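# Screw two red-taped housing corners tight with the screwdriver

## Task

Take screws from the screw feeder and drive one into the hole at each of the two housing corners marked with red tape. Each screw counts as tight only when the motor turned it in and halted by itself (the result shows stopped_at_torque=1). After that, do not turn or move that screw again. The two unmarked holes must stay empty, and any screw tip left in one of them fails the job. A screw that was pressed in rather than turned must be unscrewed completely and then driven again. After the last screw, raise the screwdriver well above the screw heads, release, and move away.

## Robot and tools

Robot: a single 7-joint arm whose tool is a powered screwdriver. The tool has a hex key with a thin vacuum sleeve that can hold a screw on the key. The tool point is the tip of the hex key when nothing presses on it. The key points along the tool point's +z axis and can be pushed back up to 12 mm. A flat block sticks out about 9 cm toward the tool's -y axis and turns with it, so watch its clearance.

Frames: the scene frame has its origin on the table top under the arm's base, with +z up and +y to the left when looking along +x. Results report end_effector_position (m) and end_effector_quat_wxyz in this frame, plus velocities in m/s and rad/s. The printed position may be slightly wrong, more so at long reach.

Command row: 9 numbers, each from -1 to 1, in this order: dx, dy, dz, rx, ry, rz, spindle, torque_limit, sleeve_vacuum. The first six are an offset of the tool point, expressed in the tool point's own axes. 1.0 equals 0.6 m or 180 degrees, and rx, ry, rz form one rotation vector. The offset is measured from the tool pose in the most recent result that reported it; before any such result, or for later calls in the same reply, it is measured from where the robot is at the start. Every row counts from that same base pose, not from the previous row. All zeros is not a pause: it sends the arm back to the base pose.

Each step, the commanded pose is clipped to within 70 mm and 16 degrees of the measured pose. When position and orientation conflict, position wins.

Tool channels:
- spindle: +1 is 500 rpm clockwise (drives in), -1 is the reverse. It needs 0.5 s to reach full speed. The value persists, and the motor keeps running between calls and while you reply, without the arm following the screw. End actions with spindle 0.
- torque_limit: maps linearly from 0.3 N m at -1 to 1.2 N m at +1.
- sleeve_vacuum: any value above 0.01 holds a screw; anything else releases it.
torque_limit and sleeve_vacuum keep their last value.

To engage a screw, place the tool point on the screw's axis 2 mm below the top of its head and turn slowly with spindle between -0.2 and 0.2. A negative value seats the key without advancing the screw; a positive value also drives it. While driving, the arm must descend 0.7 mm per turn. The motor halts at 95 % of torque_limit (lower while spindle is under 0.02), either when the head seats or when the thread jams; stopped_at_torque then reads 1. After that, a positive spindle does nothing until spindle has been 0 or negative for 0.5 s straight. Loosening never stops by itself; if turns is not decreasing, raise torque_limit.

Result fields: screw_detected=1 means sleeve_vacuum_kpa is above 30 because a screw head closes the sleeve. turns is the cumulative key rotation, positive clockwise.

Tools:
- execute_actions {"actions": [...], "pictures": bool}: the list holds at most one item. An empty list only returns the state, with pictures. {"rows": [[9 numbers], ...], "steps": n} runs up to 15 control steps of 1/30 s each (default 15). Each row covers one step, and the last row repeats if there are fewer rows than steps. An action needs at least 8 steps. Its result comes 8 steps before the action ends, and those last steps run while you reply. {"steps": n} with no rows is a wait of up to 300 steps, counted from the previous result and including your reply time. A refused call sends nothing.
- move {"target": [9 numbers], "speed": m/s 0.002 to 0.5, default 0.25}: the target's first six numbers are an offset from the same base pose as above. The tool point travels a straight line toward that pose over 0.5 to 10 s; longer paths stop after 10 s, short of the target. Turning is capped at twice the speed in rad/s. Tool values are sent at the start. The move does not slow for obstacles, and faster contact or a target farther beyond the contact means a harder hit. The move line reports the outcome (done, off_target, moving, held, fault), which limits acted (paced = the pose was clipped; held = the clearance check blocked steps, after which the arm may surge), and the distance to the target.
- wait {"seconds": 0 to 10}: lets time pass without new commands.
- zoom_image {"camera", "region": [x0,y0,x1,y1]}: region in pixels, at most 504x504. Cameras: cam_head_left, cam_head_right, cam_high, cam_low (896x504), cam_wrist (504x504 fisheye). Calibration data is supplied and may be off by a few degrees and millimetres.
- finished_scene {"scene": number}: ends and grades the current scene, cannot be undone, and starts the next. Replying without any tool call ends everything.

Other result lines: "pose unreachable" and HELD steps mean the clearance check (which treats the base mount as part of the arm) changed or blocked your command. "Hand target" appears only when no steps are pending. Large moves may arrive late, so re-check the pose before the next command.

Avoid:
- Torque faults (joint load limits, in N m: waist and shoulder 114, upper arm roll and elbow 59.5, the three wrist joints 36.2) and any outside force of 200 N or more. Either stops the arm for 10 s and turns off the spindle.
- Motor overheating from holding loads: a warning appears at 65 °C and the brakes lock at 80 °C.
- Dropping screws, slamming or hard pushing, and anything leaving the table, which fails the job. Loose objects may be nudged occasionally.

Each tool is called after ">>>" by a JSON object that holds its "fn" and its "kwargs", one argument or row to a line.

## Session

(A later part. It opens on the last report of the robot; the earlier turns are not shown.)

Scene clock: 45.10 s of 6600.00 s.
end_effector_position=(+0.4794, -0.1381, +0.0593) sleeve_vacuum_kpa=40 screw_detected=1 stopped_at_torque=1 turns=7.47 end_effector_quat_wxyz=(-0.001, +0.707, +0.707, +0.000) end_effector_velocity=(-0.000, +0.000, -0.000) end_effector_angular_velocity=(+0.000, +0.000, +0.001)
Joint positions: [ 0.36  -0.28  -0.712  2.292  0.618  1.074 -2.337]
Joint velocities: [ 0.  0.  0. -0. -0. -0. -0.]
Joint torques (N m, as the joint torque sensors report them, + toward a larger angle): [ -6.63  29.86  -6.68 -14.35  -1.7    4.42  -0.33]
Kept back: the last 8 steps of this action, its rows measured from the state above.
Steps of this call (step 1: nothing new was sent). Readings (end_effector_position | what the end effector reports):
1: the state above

>>> {"fn": "move", "kwargs": {
  "target": [0,0,-0.235,0,0,0,0,0,0],
  "speed": 0.15
}}

>>> {"fn": "move", "kwargs": {
  "target": [0.502,-0.112,0.03,0,0,-0.5,0,0,0],
  "speed": 0.3
}}

>>> {"fn": "zoom_image", "kwargs": {
  "camera": "cam_wrist",
  "region": [300, 220, 380, 300]
}}

Scene clock: 46.83 s of 6600.00 s.
end_effector_position=(+0.4801, -0.1384, +0.2007) sleeve_vacuum_kpa=0 screw_detected=0 stopped_at_torque=1 turns=7.47 end_effector_quat_wxyz=(-0.000, +0.707, +0.707, +0.000) end_effector_velocity=(-0.000, +0.000, -0.000) end_effector_angular_velocity=(-0.000, +0.001, -0.000)
Joint positions: [ 0.3    0.289 -0.676  2.41  -0.101  0.819 -1.805]
Joint velocities: [ 0.    -0.001  0.001  0.    -0.    -0.     0.001]
Joint torques (N m, as the joint torque sensors report them, + toward a larger angle): [ -7.12  20.13   2.61 -25.5   -3.81   4.09   0.35]
Hand target: +0.480, -0.138, +0.201; -0.001, +0.707, +0.707, +0.000
Off your previous action's commanded pose: 0.000 m, 0 deg at its last step (step 8 of this call).
Off the commanded pose: 0.001 m, 0 deg.
Kept back: nothing.
move: done
camera_calibration (this result's frames):
cam_wrist: T_world_to_cam=[[0.0424681, 0.999097, 0.00117094, 0.195038], [0.966361, -0.0413741, 0.25384, -0.517308], [0.25366, -0.00964856, -0.967245, 0.327895], [0, 0, 0, 1]] pos_world=[0.40845, -0.213101, 0.44824]

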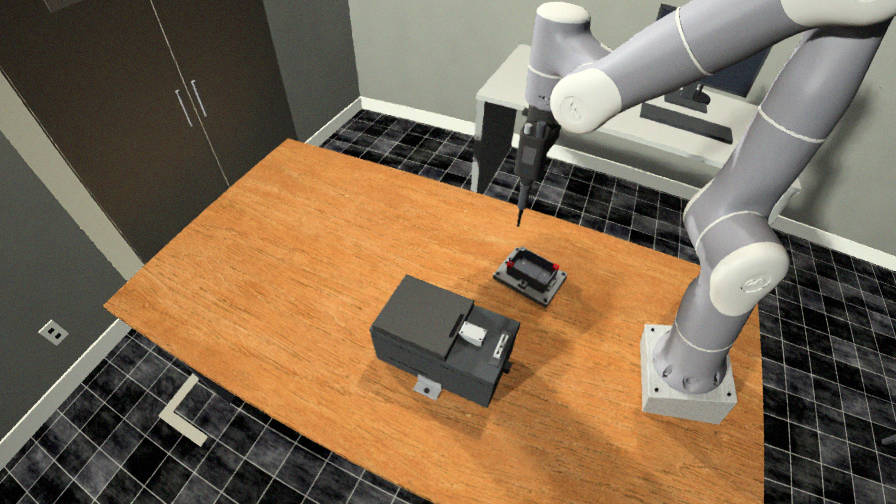

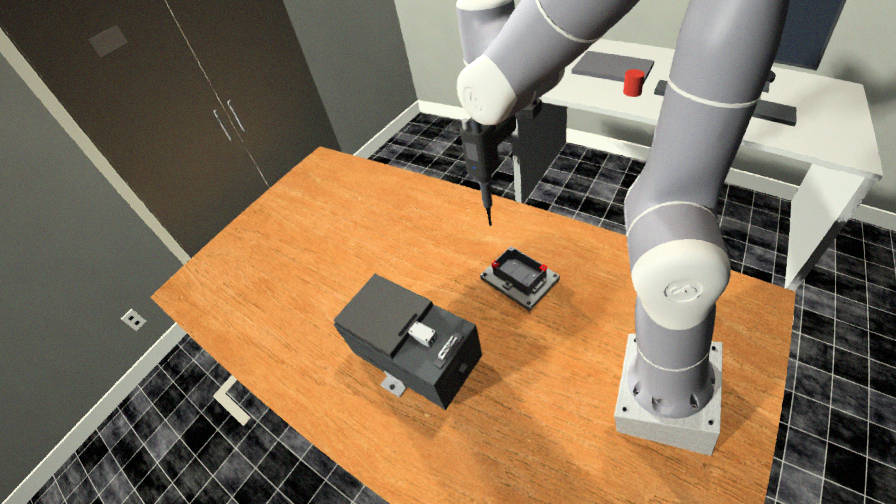

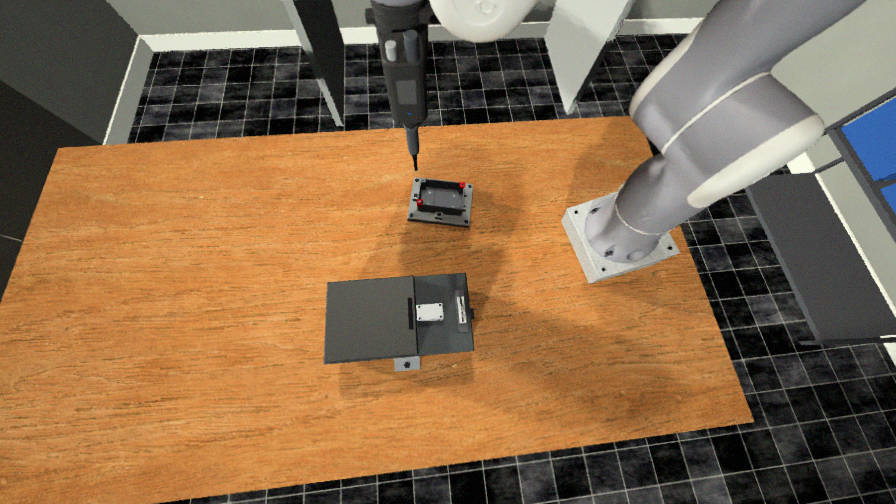

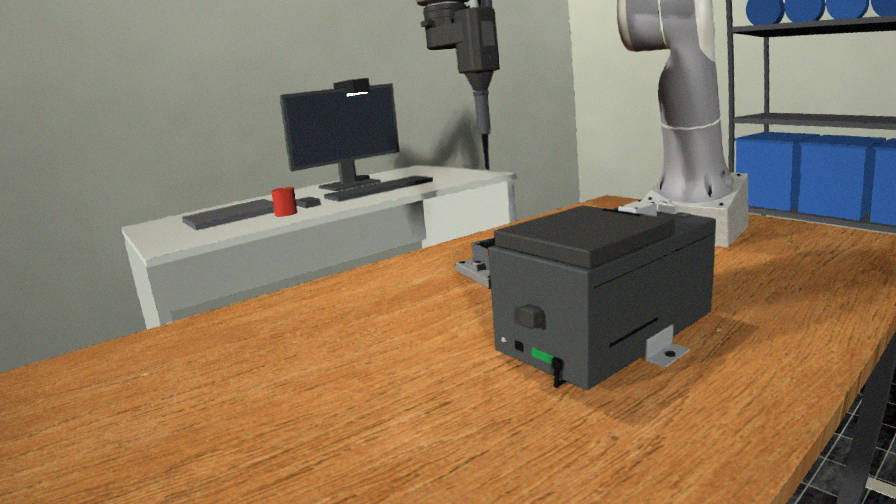

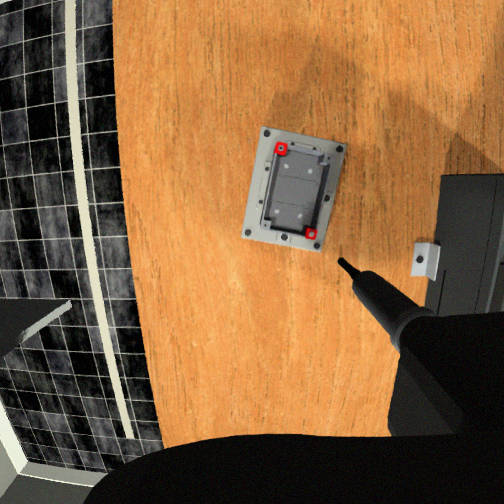

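Scene clock: 49.83 s of 6600.00 s.
end_effector_position=(+0.4127, +0.1631, +0.1830) sleeve_vacuum_kpa=0 screw_detected=0 stopped_at_torque=1 turns=7.47 end_effector_quat_wxyz=(-0.000, +0.000, +1.000, +0.001) end_effector_velocity=(+0.000, +0.000, +0.000) end_effector_angular_velocity=(-0.000, -0.000, -0.000)
Joint positions: [ 0.827  0.252 -0.288  2.473 -0.255  0.861 -2.351]
Joint velocities: [ 0. -0.  0. -0. -0. -0.  0.]
Joint torques (N m, as the joint torque sensors report them, + toward a larger angle): [ -0.5   22.66   2.85 -25.26  -2.61   3.97  -0.42]
Hand target: +0.413, +0.163, +0.183; -0.001, +0.000, +1.000, +0.001
Off the commanded pose: 0.000 m, 0 deg.
Kept back: nothing.
move: done
camera_calibration (this result's frames):
cam_wrist: T_world_to_cam=[[-0.999099, 0.0424178, 0.00101286, 0.482622], [0.0412599, 0.965704, 0.256346, -0.218157], [0.00989551, 0.256157, -0.966585, 0.387923], [0, 0, 0, 1]] pos_world=[0.48735, 0.0908346, 0.430396]

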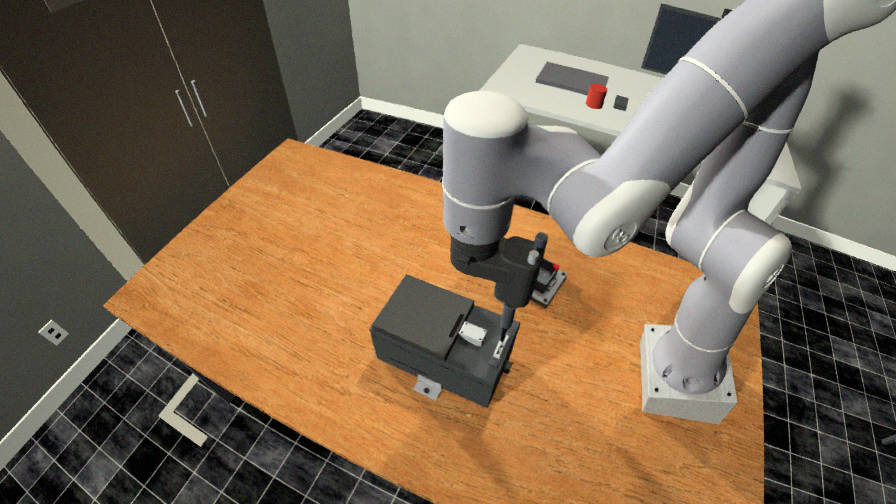

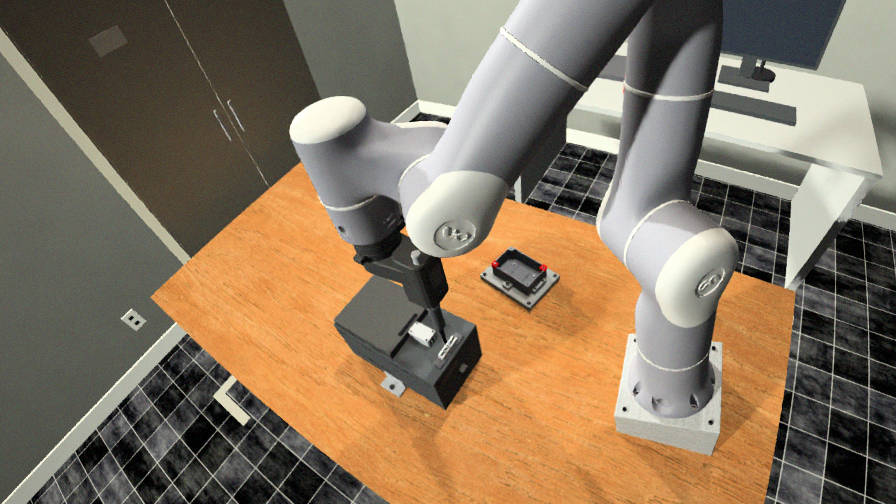

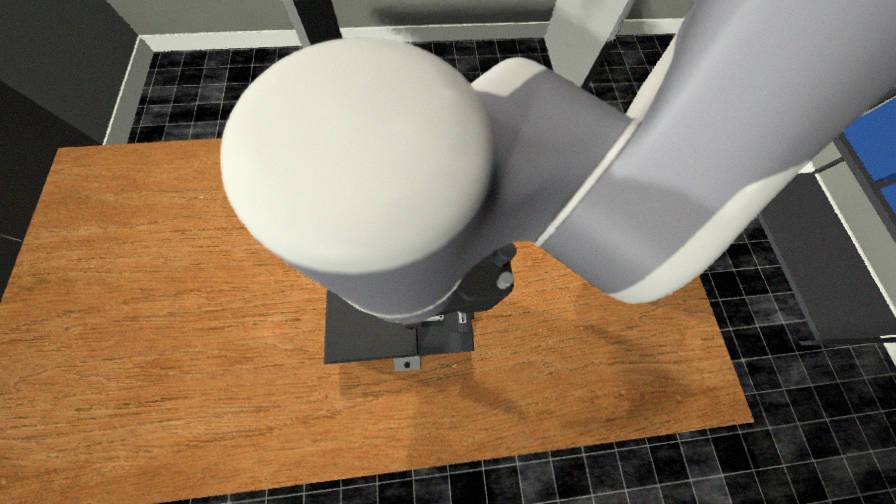

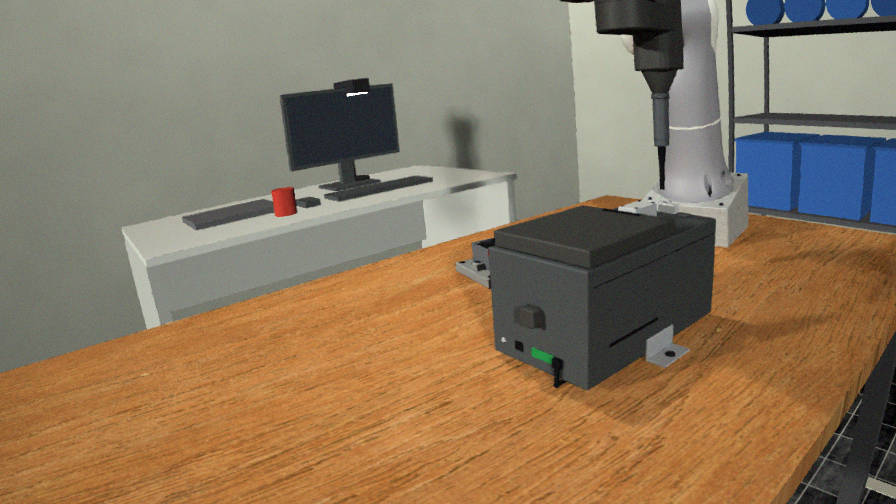

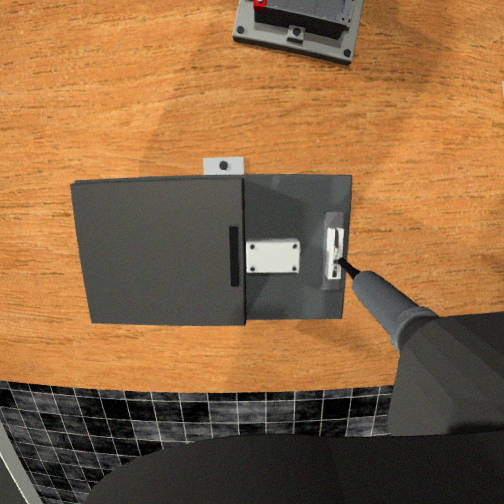

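Region (300, 220, 380, 300) of cam_wrist's 504x504 image, scaled by 6.300, with more detail than that image has.

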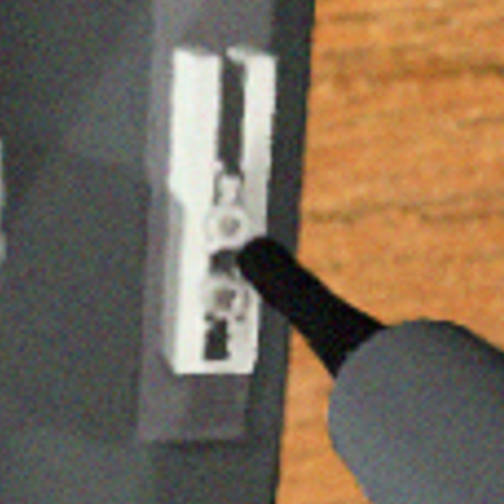

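>>> {"fn": "move", "kwargs": {
  "target": [0.001,0,0.02,0,0,0,-0.1,0,1],
  "speed": 0.03
}}

>>> {"fn": "move", "kwargs": {
  "target": [0,0,0.0125,0,0,0,-0.15,0,1],
  "speed": 0.005
}}

>>> {"fn": "wait", "kwargs": {
  "seconds": 0.7
}}

>>> {"fn": "move", "kwargs": {
  "target": [0,0,-0.07,0,0,0,0,0,1],
  "speed": 0.05
}}

>>> {"fn": "zoom_image", "kwargs": {
  "camera": "cam_low",
  "region": [630, 150, 700, 220]
}}

Scene clock: 50.97 s of 6600.00 s.
end_effector_position=(+0.4121, +0.1633, +0.1711) sleeve_vacuum_kpa=14 screw_detected=0 stopped_at_torque=1 turns=6.90 end_effector_quat_wxyz=(-0.000, +0.000, +1.000, +0.001) end_effector_velocity=(+0.000, +0.000, +0.000) end_effector_angular_velocity=(+0.000, -0.000, +0.001)
Joint positions: [ 0.826  0.221 -0.296  2.487 -0.255  0.906 -2.353]
Joint velocities: [-0.     0.     0.     0.     0.     0.001 -0.001]
Joint torques (N m, as the joint torque sensors report them, + toward a larger angle): [ -1.24  22.91   2.56 -23.13  -2.79   4.36  -0.33]
Hand target: +0.412, +0.163, +0.171; -0.000, +0.000, +1.000, +0.001
Off the commanded pose: 0.000 m, 0 deg.
Kept back: nothing.
move: done
camera_calibration (this result's frames):
cam_wrist: T_world_to_cam=[[-0.999108, 0.0422292, 0.000945925, 0.482057], [0.0410602, 0.965708, 0.256362, -0.215128], [0.00991246, 0.256172, -0.96658, 0.376347], [0, 0, 0, 1]] pos_world=[0.486729, 0.0909849, 0.418465]

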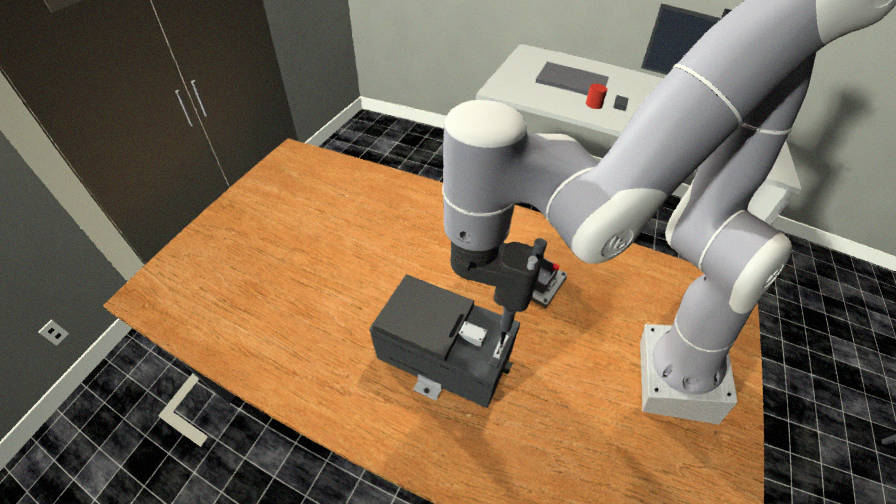

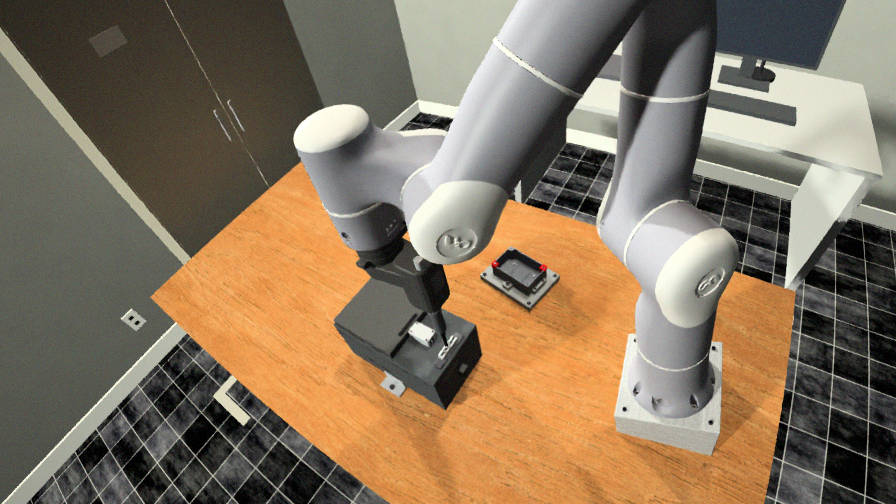

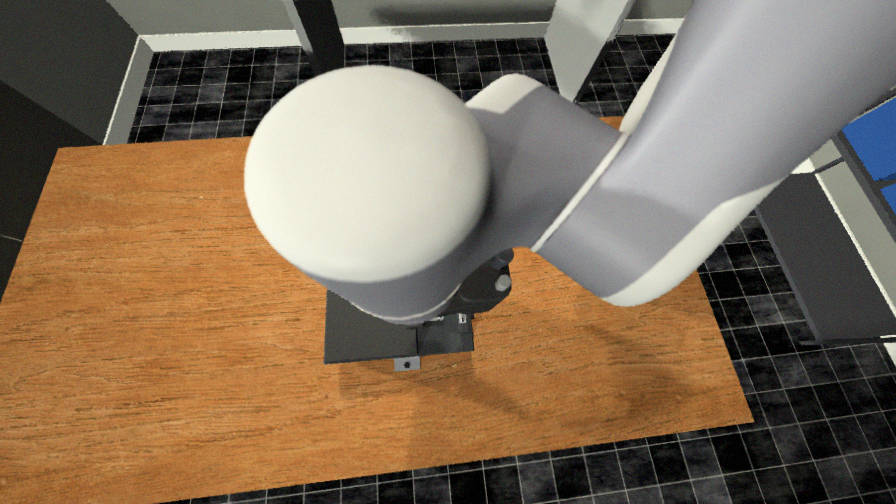

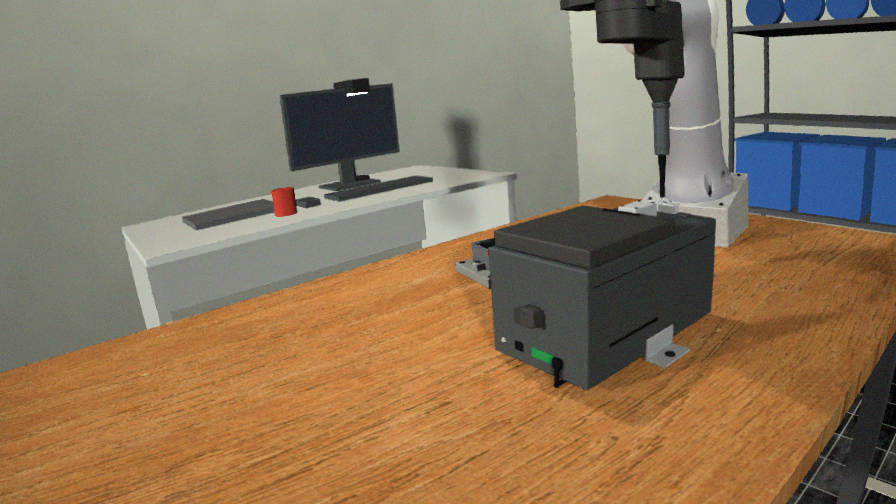

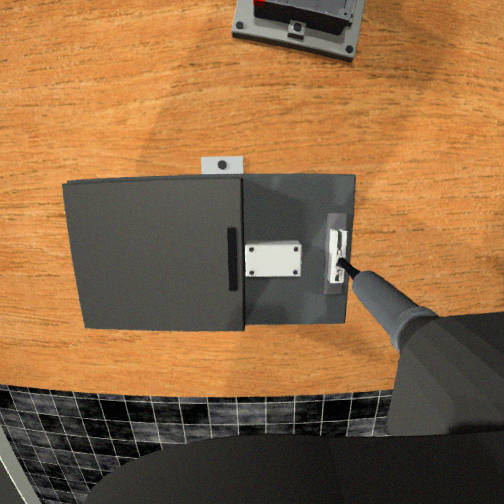

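Scene clock: 52.93 s of 6600.00 s.
end_effector_position=(+0.4124, +0.1635, +0.1639) sleeve_vacuum_kpa=14 screw_detected=0 stopped_at_torque=1 turns=4.53 end_effector_quat_wxyz=(-0.000, -0.000, +1.000, +0.001) end_effector_velocity=(+0.000, +0.000, +0.000) end_effector_angular_velocity=(+0.000, +0.000, -0.000)
Joint positions: [ 0.826  0.201 -0.301  2.493 -0.255  0.934 -2.355]
Joint velocities: [ 0.  0. -0. -0.  0. -0.  0.]
Joint torques (N m, as the joint torque sensors report them, + toward a larger angle): [ -1.12  21.66   2.35 -21.36  -2.02   4.3   -0.25]
Hand target: +0.412, +0.163, +0.164; -0.000, +0.000, +1.000, +0.001
Off the commanded pose: 0.000 m, 0 deg.
Kept back: nothing.
move: done
camera_calibration (this result's frames):
cam_wrist: T_world_to_cam=[[-0.999127, 0.0417742, 0.000282038, 0.482522], [0.0404472, 0.965656, 0.256657, -0.213345], [0.0104493, 0.256444, -0.966502, 0.368999], [0, 0, 0, 1]] pos_world=[0.486874, 0.0912327, 0.411259]

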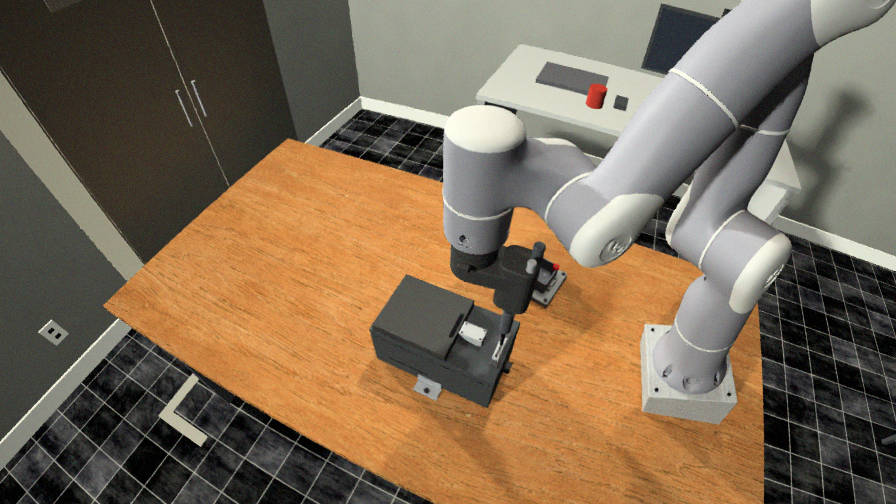

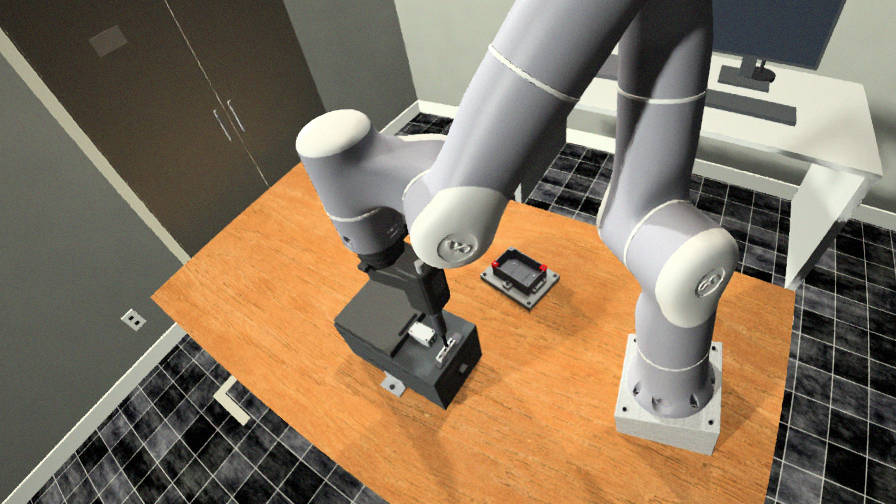

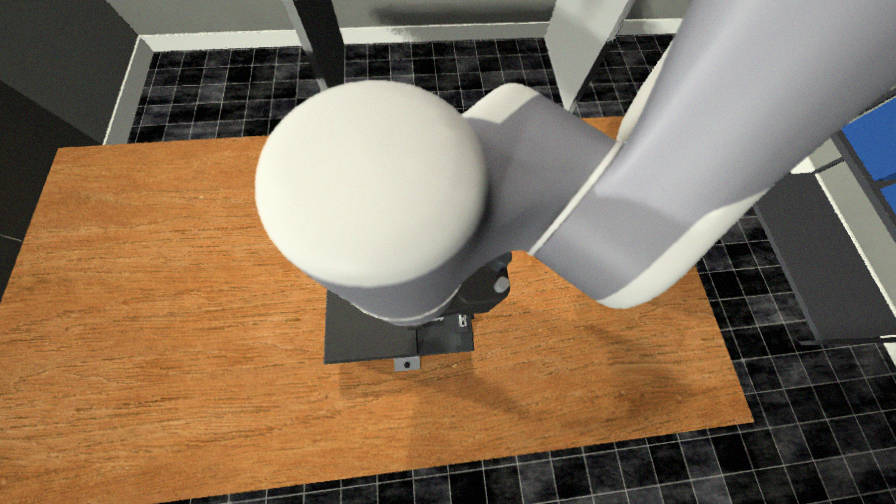

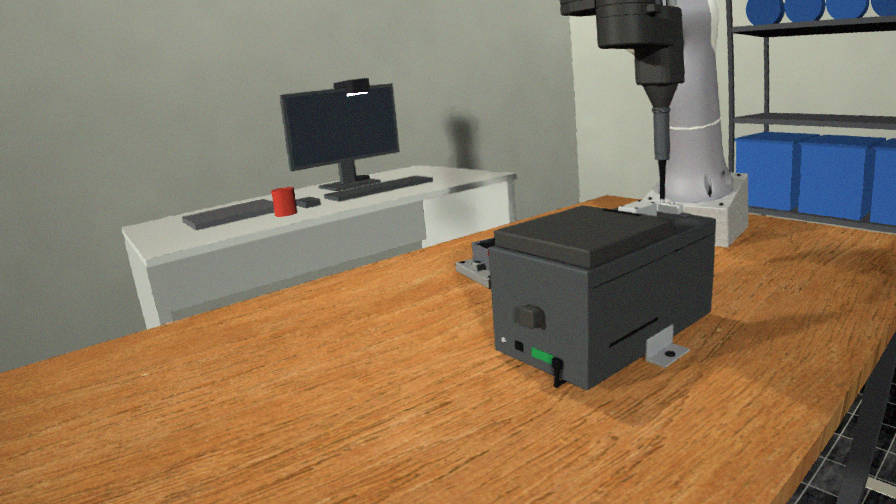

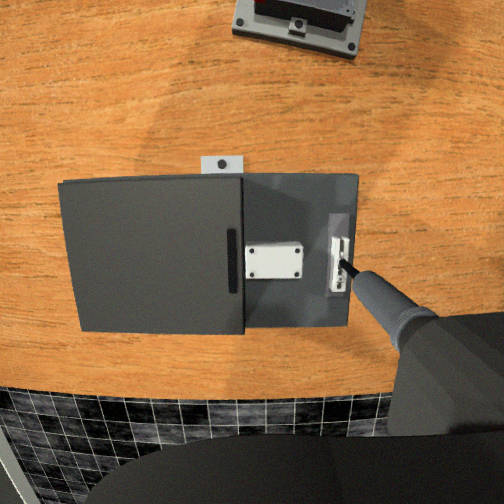

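Scene clock: 53.63 s of 6600.00 s.
end_effector_position=(+0.4124, +0.1635, +0.1639) sleeve_vacuum_kpa=14 screw_detected=0 stopped_at_torque=1 turns=3.66 end_effector_quat_wxyz=(-0.000, -0.000, +1.000, +0.001) end_effector_velocity=(+0.000, +0.000, +0.000) end_effector_angular_velocity=(+0.000, -0.000, -0.001)
Joint positions: [ 0.826  0.201 -0.301  2.493 -0.255  0.934 -2.355]
Joint velocities: [-0.  0.  0. -0.  0.  0.  0.]
Joint torques (N m, as the joint torque sensors report them, + toward a larger angle): [ -0.97  21.99   2.09 -21.34  -2.12   4.27  -0.2 ]
Hand target: +0.412, +0.163, +0.164; -0.000, +0.000, +1.000, +0.001
Off the commanded pose: 0.000 m, 0 deg.
Kept back: nothing.
Steps of this call (steps 1 to 21: nothing new was sent). Readings (end_effector_position | what the end effector reports):
1: (+0.4124, +0.1635, +0.1639) | sleeve_vacuum_kpa=14 screw_detected=0 stopped_at_torque=1 turns=4.49
2: (+0.4124, +0.1635, +0.1639) | sleeve_vacuum_kpa=14 screw_detected=0 stopped_at_torque=1 turns=4.45
4: (+0.4124, +0.1635, +0.1639) | sleeve_vacuum_kpa=14 screw_detected=0 stopped_at_torque=1 turns=4.37
8: (+0.4124, +0.1635, +0.1639) | sleeve_vacuum_kpa=14 screw_detected=0 stopped_at_torque=1 turns=4.20
21: the state above
camera_calibration (this result's frames):
cam_wrist: T_world_to_cam=[[-0.999127, 0.0417753, 0.000280673, 0.482523], [0.0404479, 0.965655, 0.256661, -0.213347], [0.0104511, 0.256448, -0.966501, 0.368997], [0, 0, 0, 1]] pos_world=[0.486874, 0.0912328, 0.411259]

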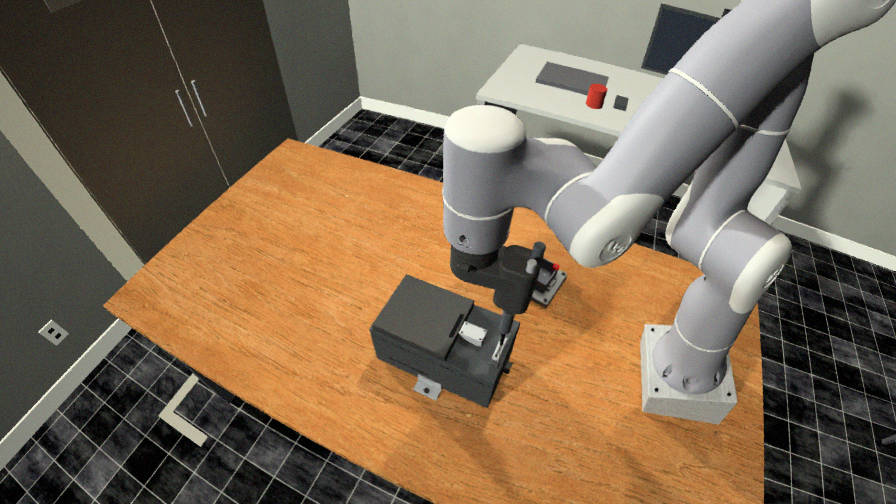

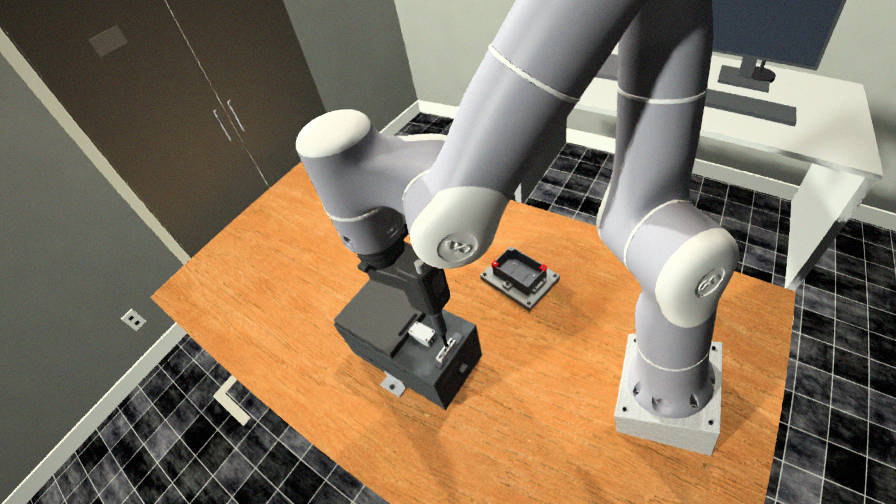

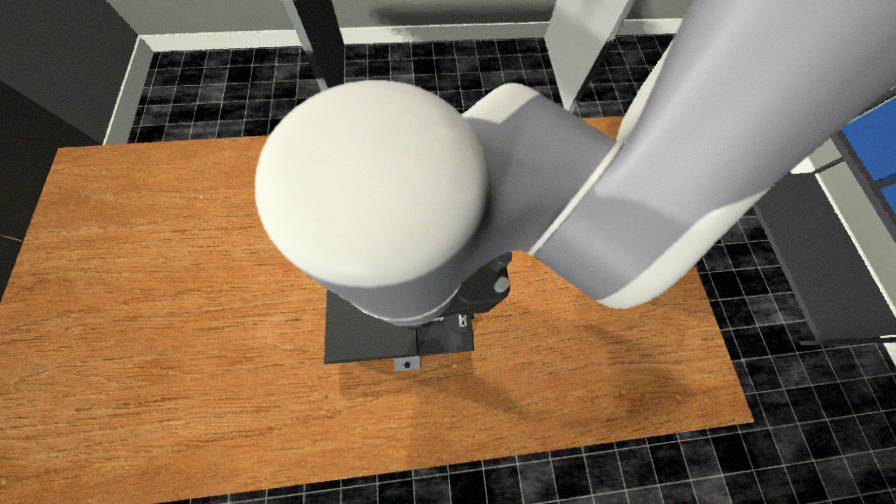

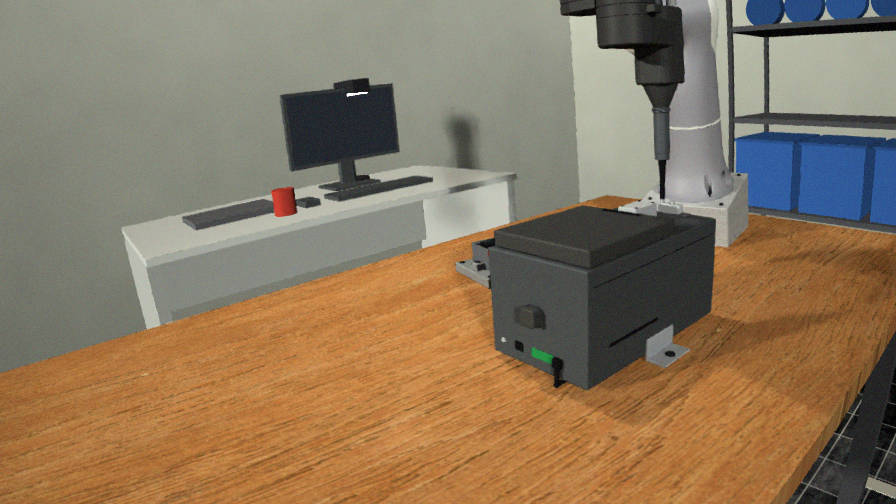

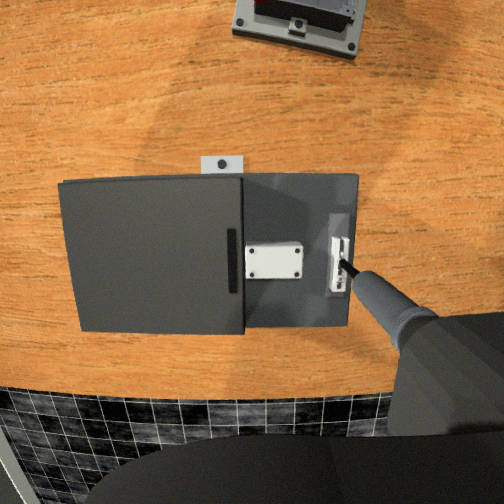

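Scene clock: 54.97 s of 6600.00 s.
end_effector_position=(+0.4125, +0.1633, +0.2059) sleeve_vacuum_kpa=14 screw_detected=0 stopped_at_torque=1 turns=3.37 end_effector_quat_wxyz=(+0.000, -0.000, +1.000, +0.001) end_effector_velocity=(-0.000, +0.000, -0.000) end_effector_angular_velocity=(-0.001, +0.001, +0.001)
Joint positions: [ 0.828  0.309 -0.27   2.448 -0.255  0.779 -2.346]
Joint velocities: [ 0.001 -0.    -0.     0.     0.    -0.001  0.   ]
Joint torques (N m, as the joint torque sensors report them, + toward a larger angle): [  0.7   22.67   4.65 -26.18  -2.7    3.66   0.35]
Hand target: +0.412, +0.163, +0.206; -0.000, -0.000, +1.000, +0.001
Off the commanded pose: 0.000 m, 0 deg.
Kept back: nothing.
move: done
camera_calibration (this result's frames):
cam_wrist: T_world_to_cam=[[-0.999142, 0.0414108, -0.000124778, 0.482849], [0.0399946, 0.965744, 0.256397, -0.223702], [0.0107381, 0.256172, -0.966572, 0.409584], [0, 0, 0, 1]] pos_world=[0.486984, 0.0911195, 0.453309]

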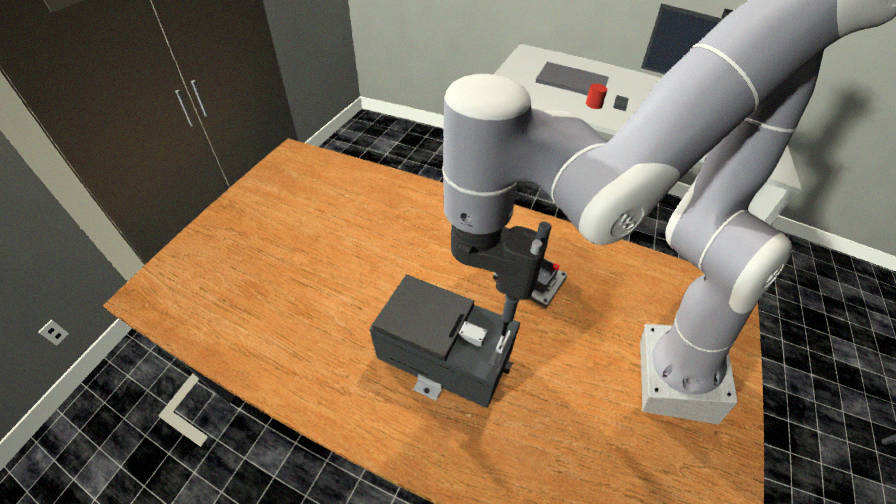

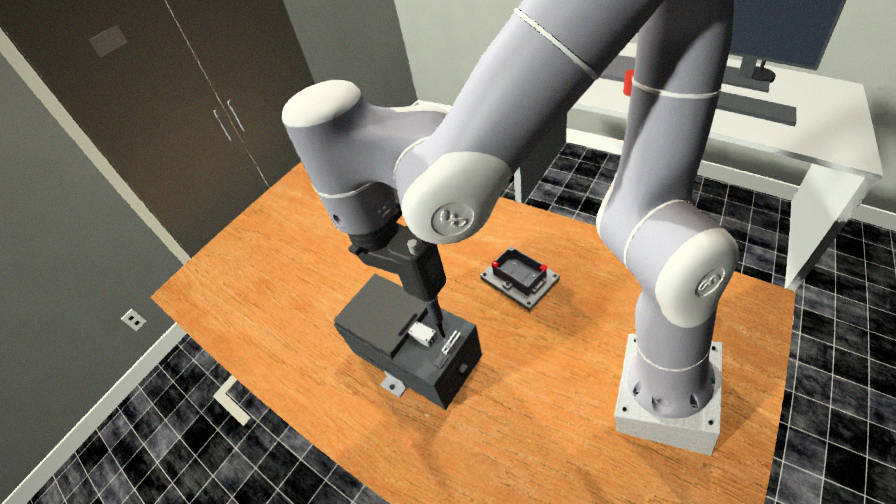

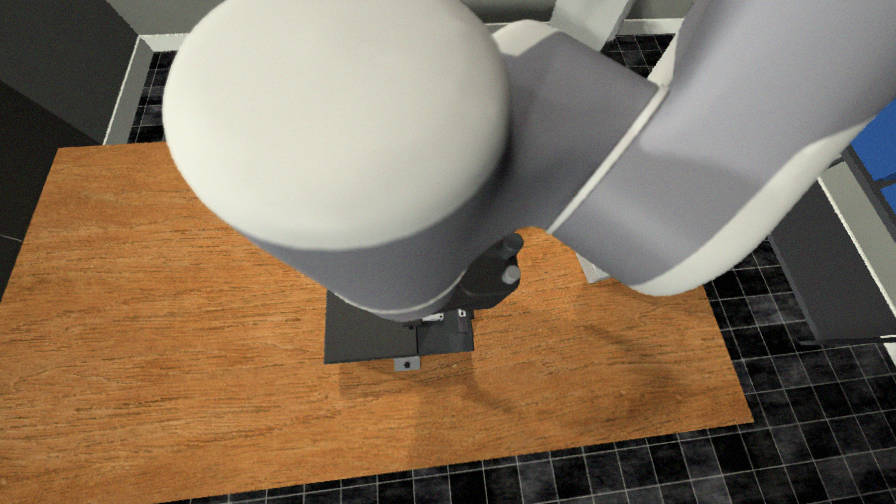

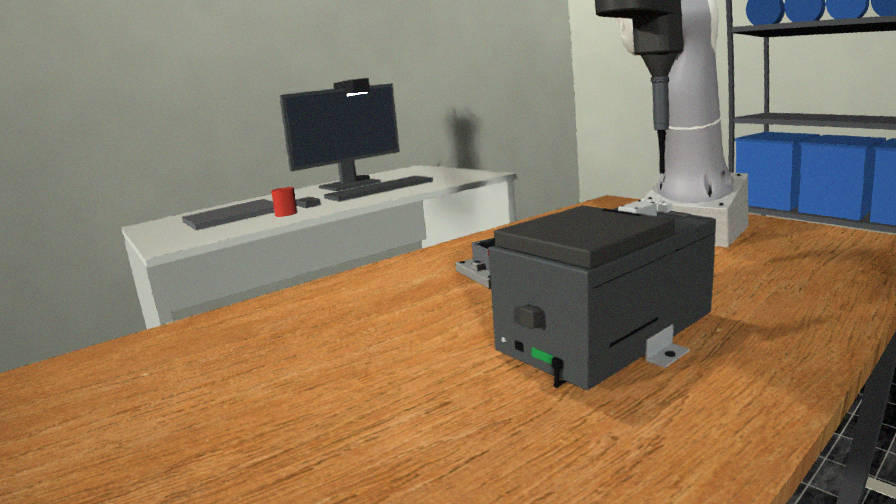

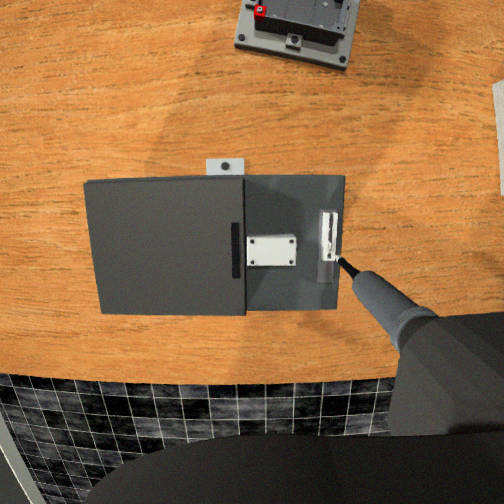

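Region (630, 150, 700, 220) of cam_low's 896x504 image, scaled by 7.200, with more detail than that image has.

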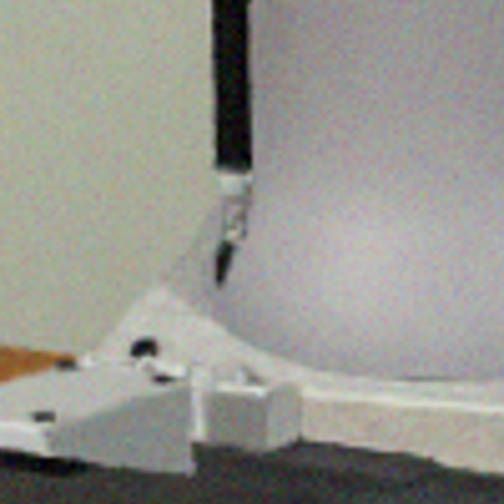

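>>> {"fn": "zoom_image", "kwargs": {
  "camera": "cam_wrist",
  "region": [310, 230, 370, 290]
}}

>>> {"fn": "zoom_image", "kwargs": {
  "camera": "cam_low",
  "region": [645, 160, 680, 195]
}}

>>> {"fn": "zoom_image", "kwargs": {
  "camera": "cam_head_right",
  "region": [425, 315, 465, 355]
}}

Region (310, 230, 370, 290) of cam_wrist's 504x504 image, scaled by 8.400, with more detail than that image has.

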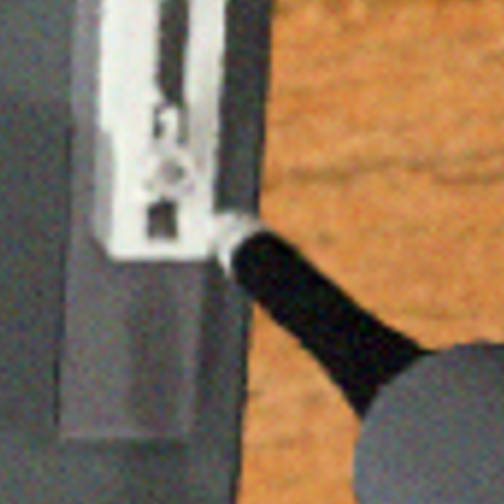

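Region (645, 160, 680, 195) of cam_low's 896x504 image, scaled by 14.400, with more detail than that image has.

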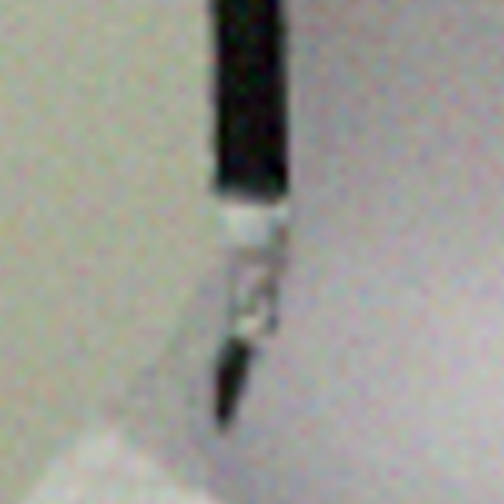

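Region (425, 315, 465, 355) of cam_head_right's 896x504 image, scaled by 12.600, with more detail than that image has.

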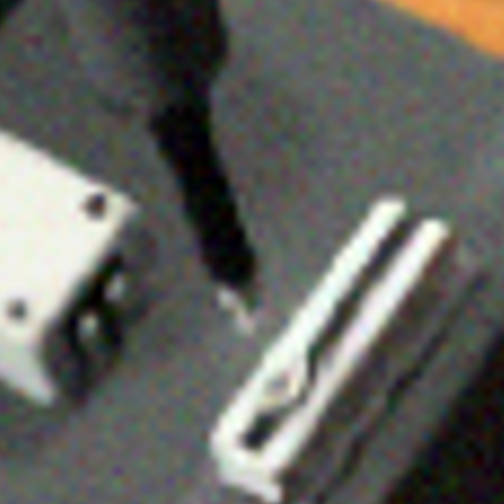

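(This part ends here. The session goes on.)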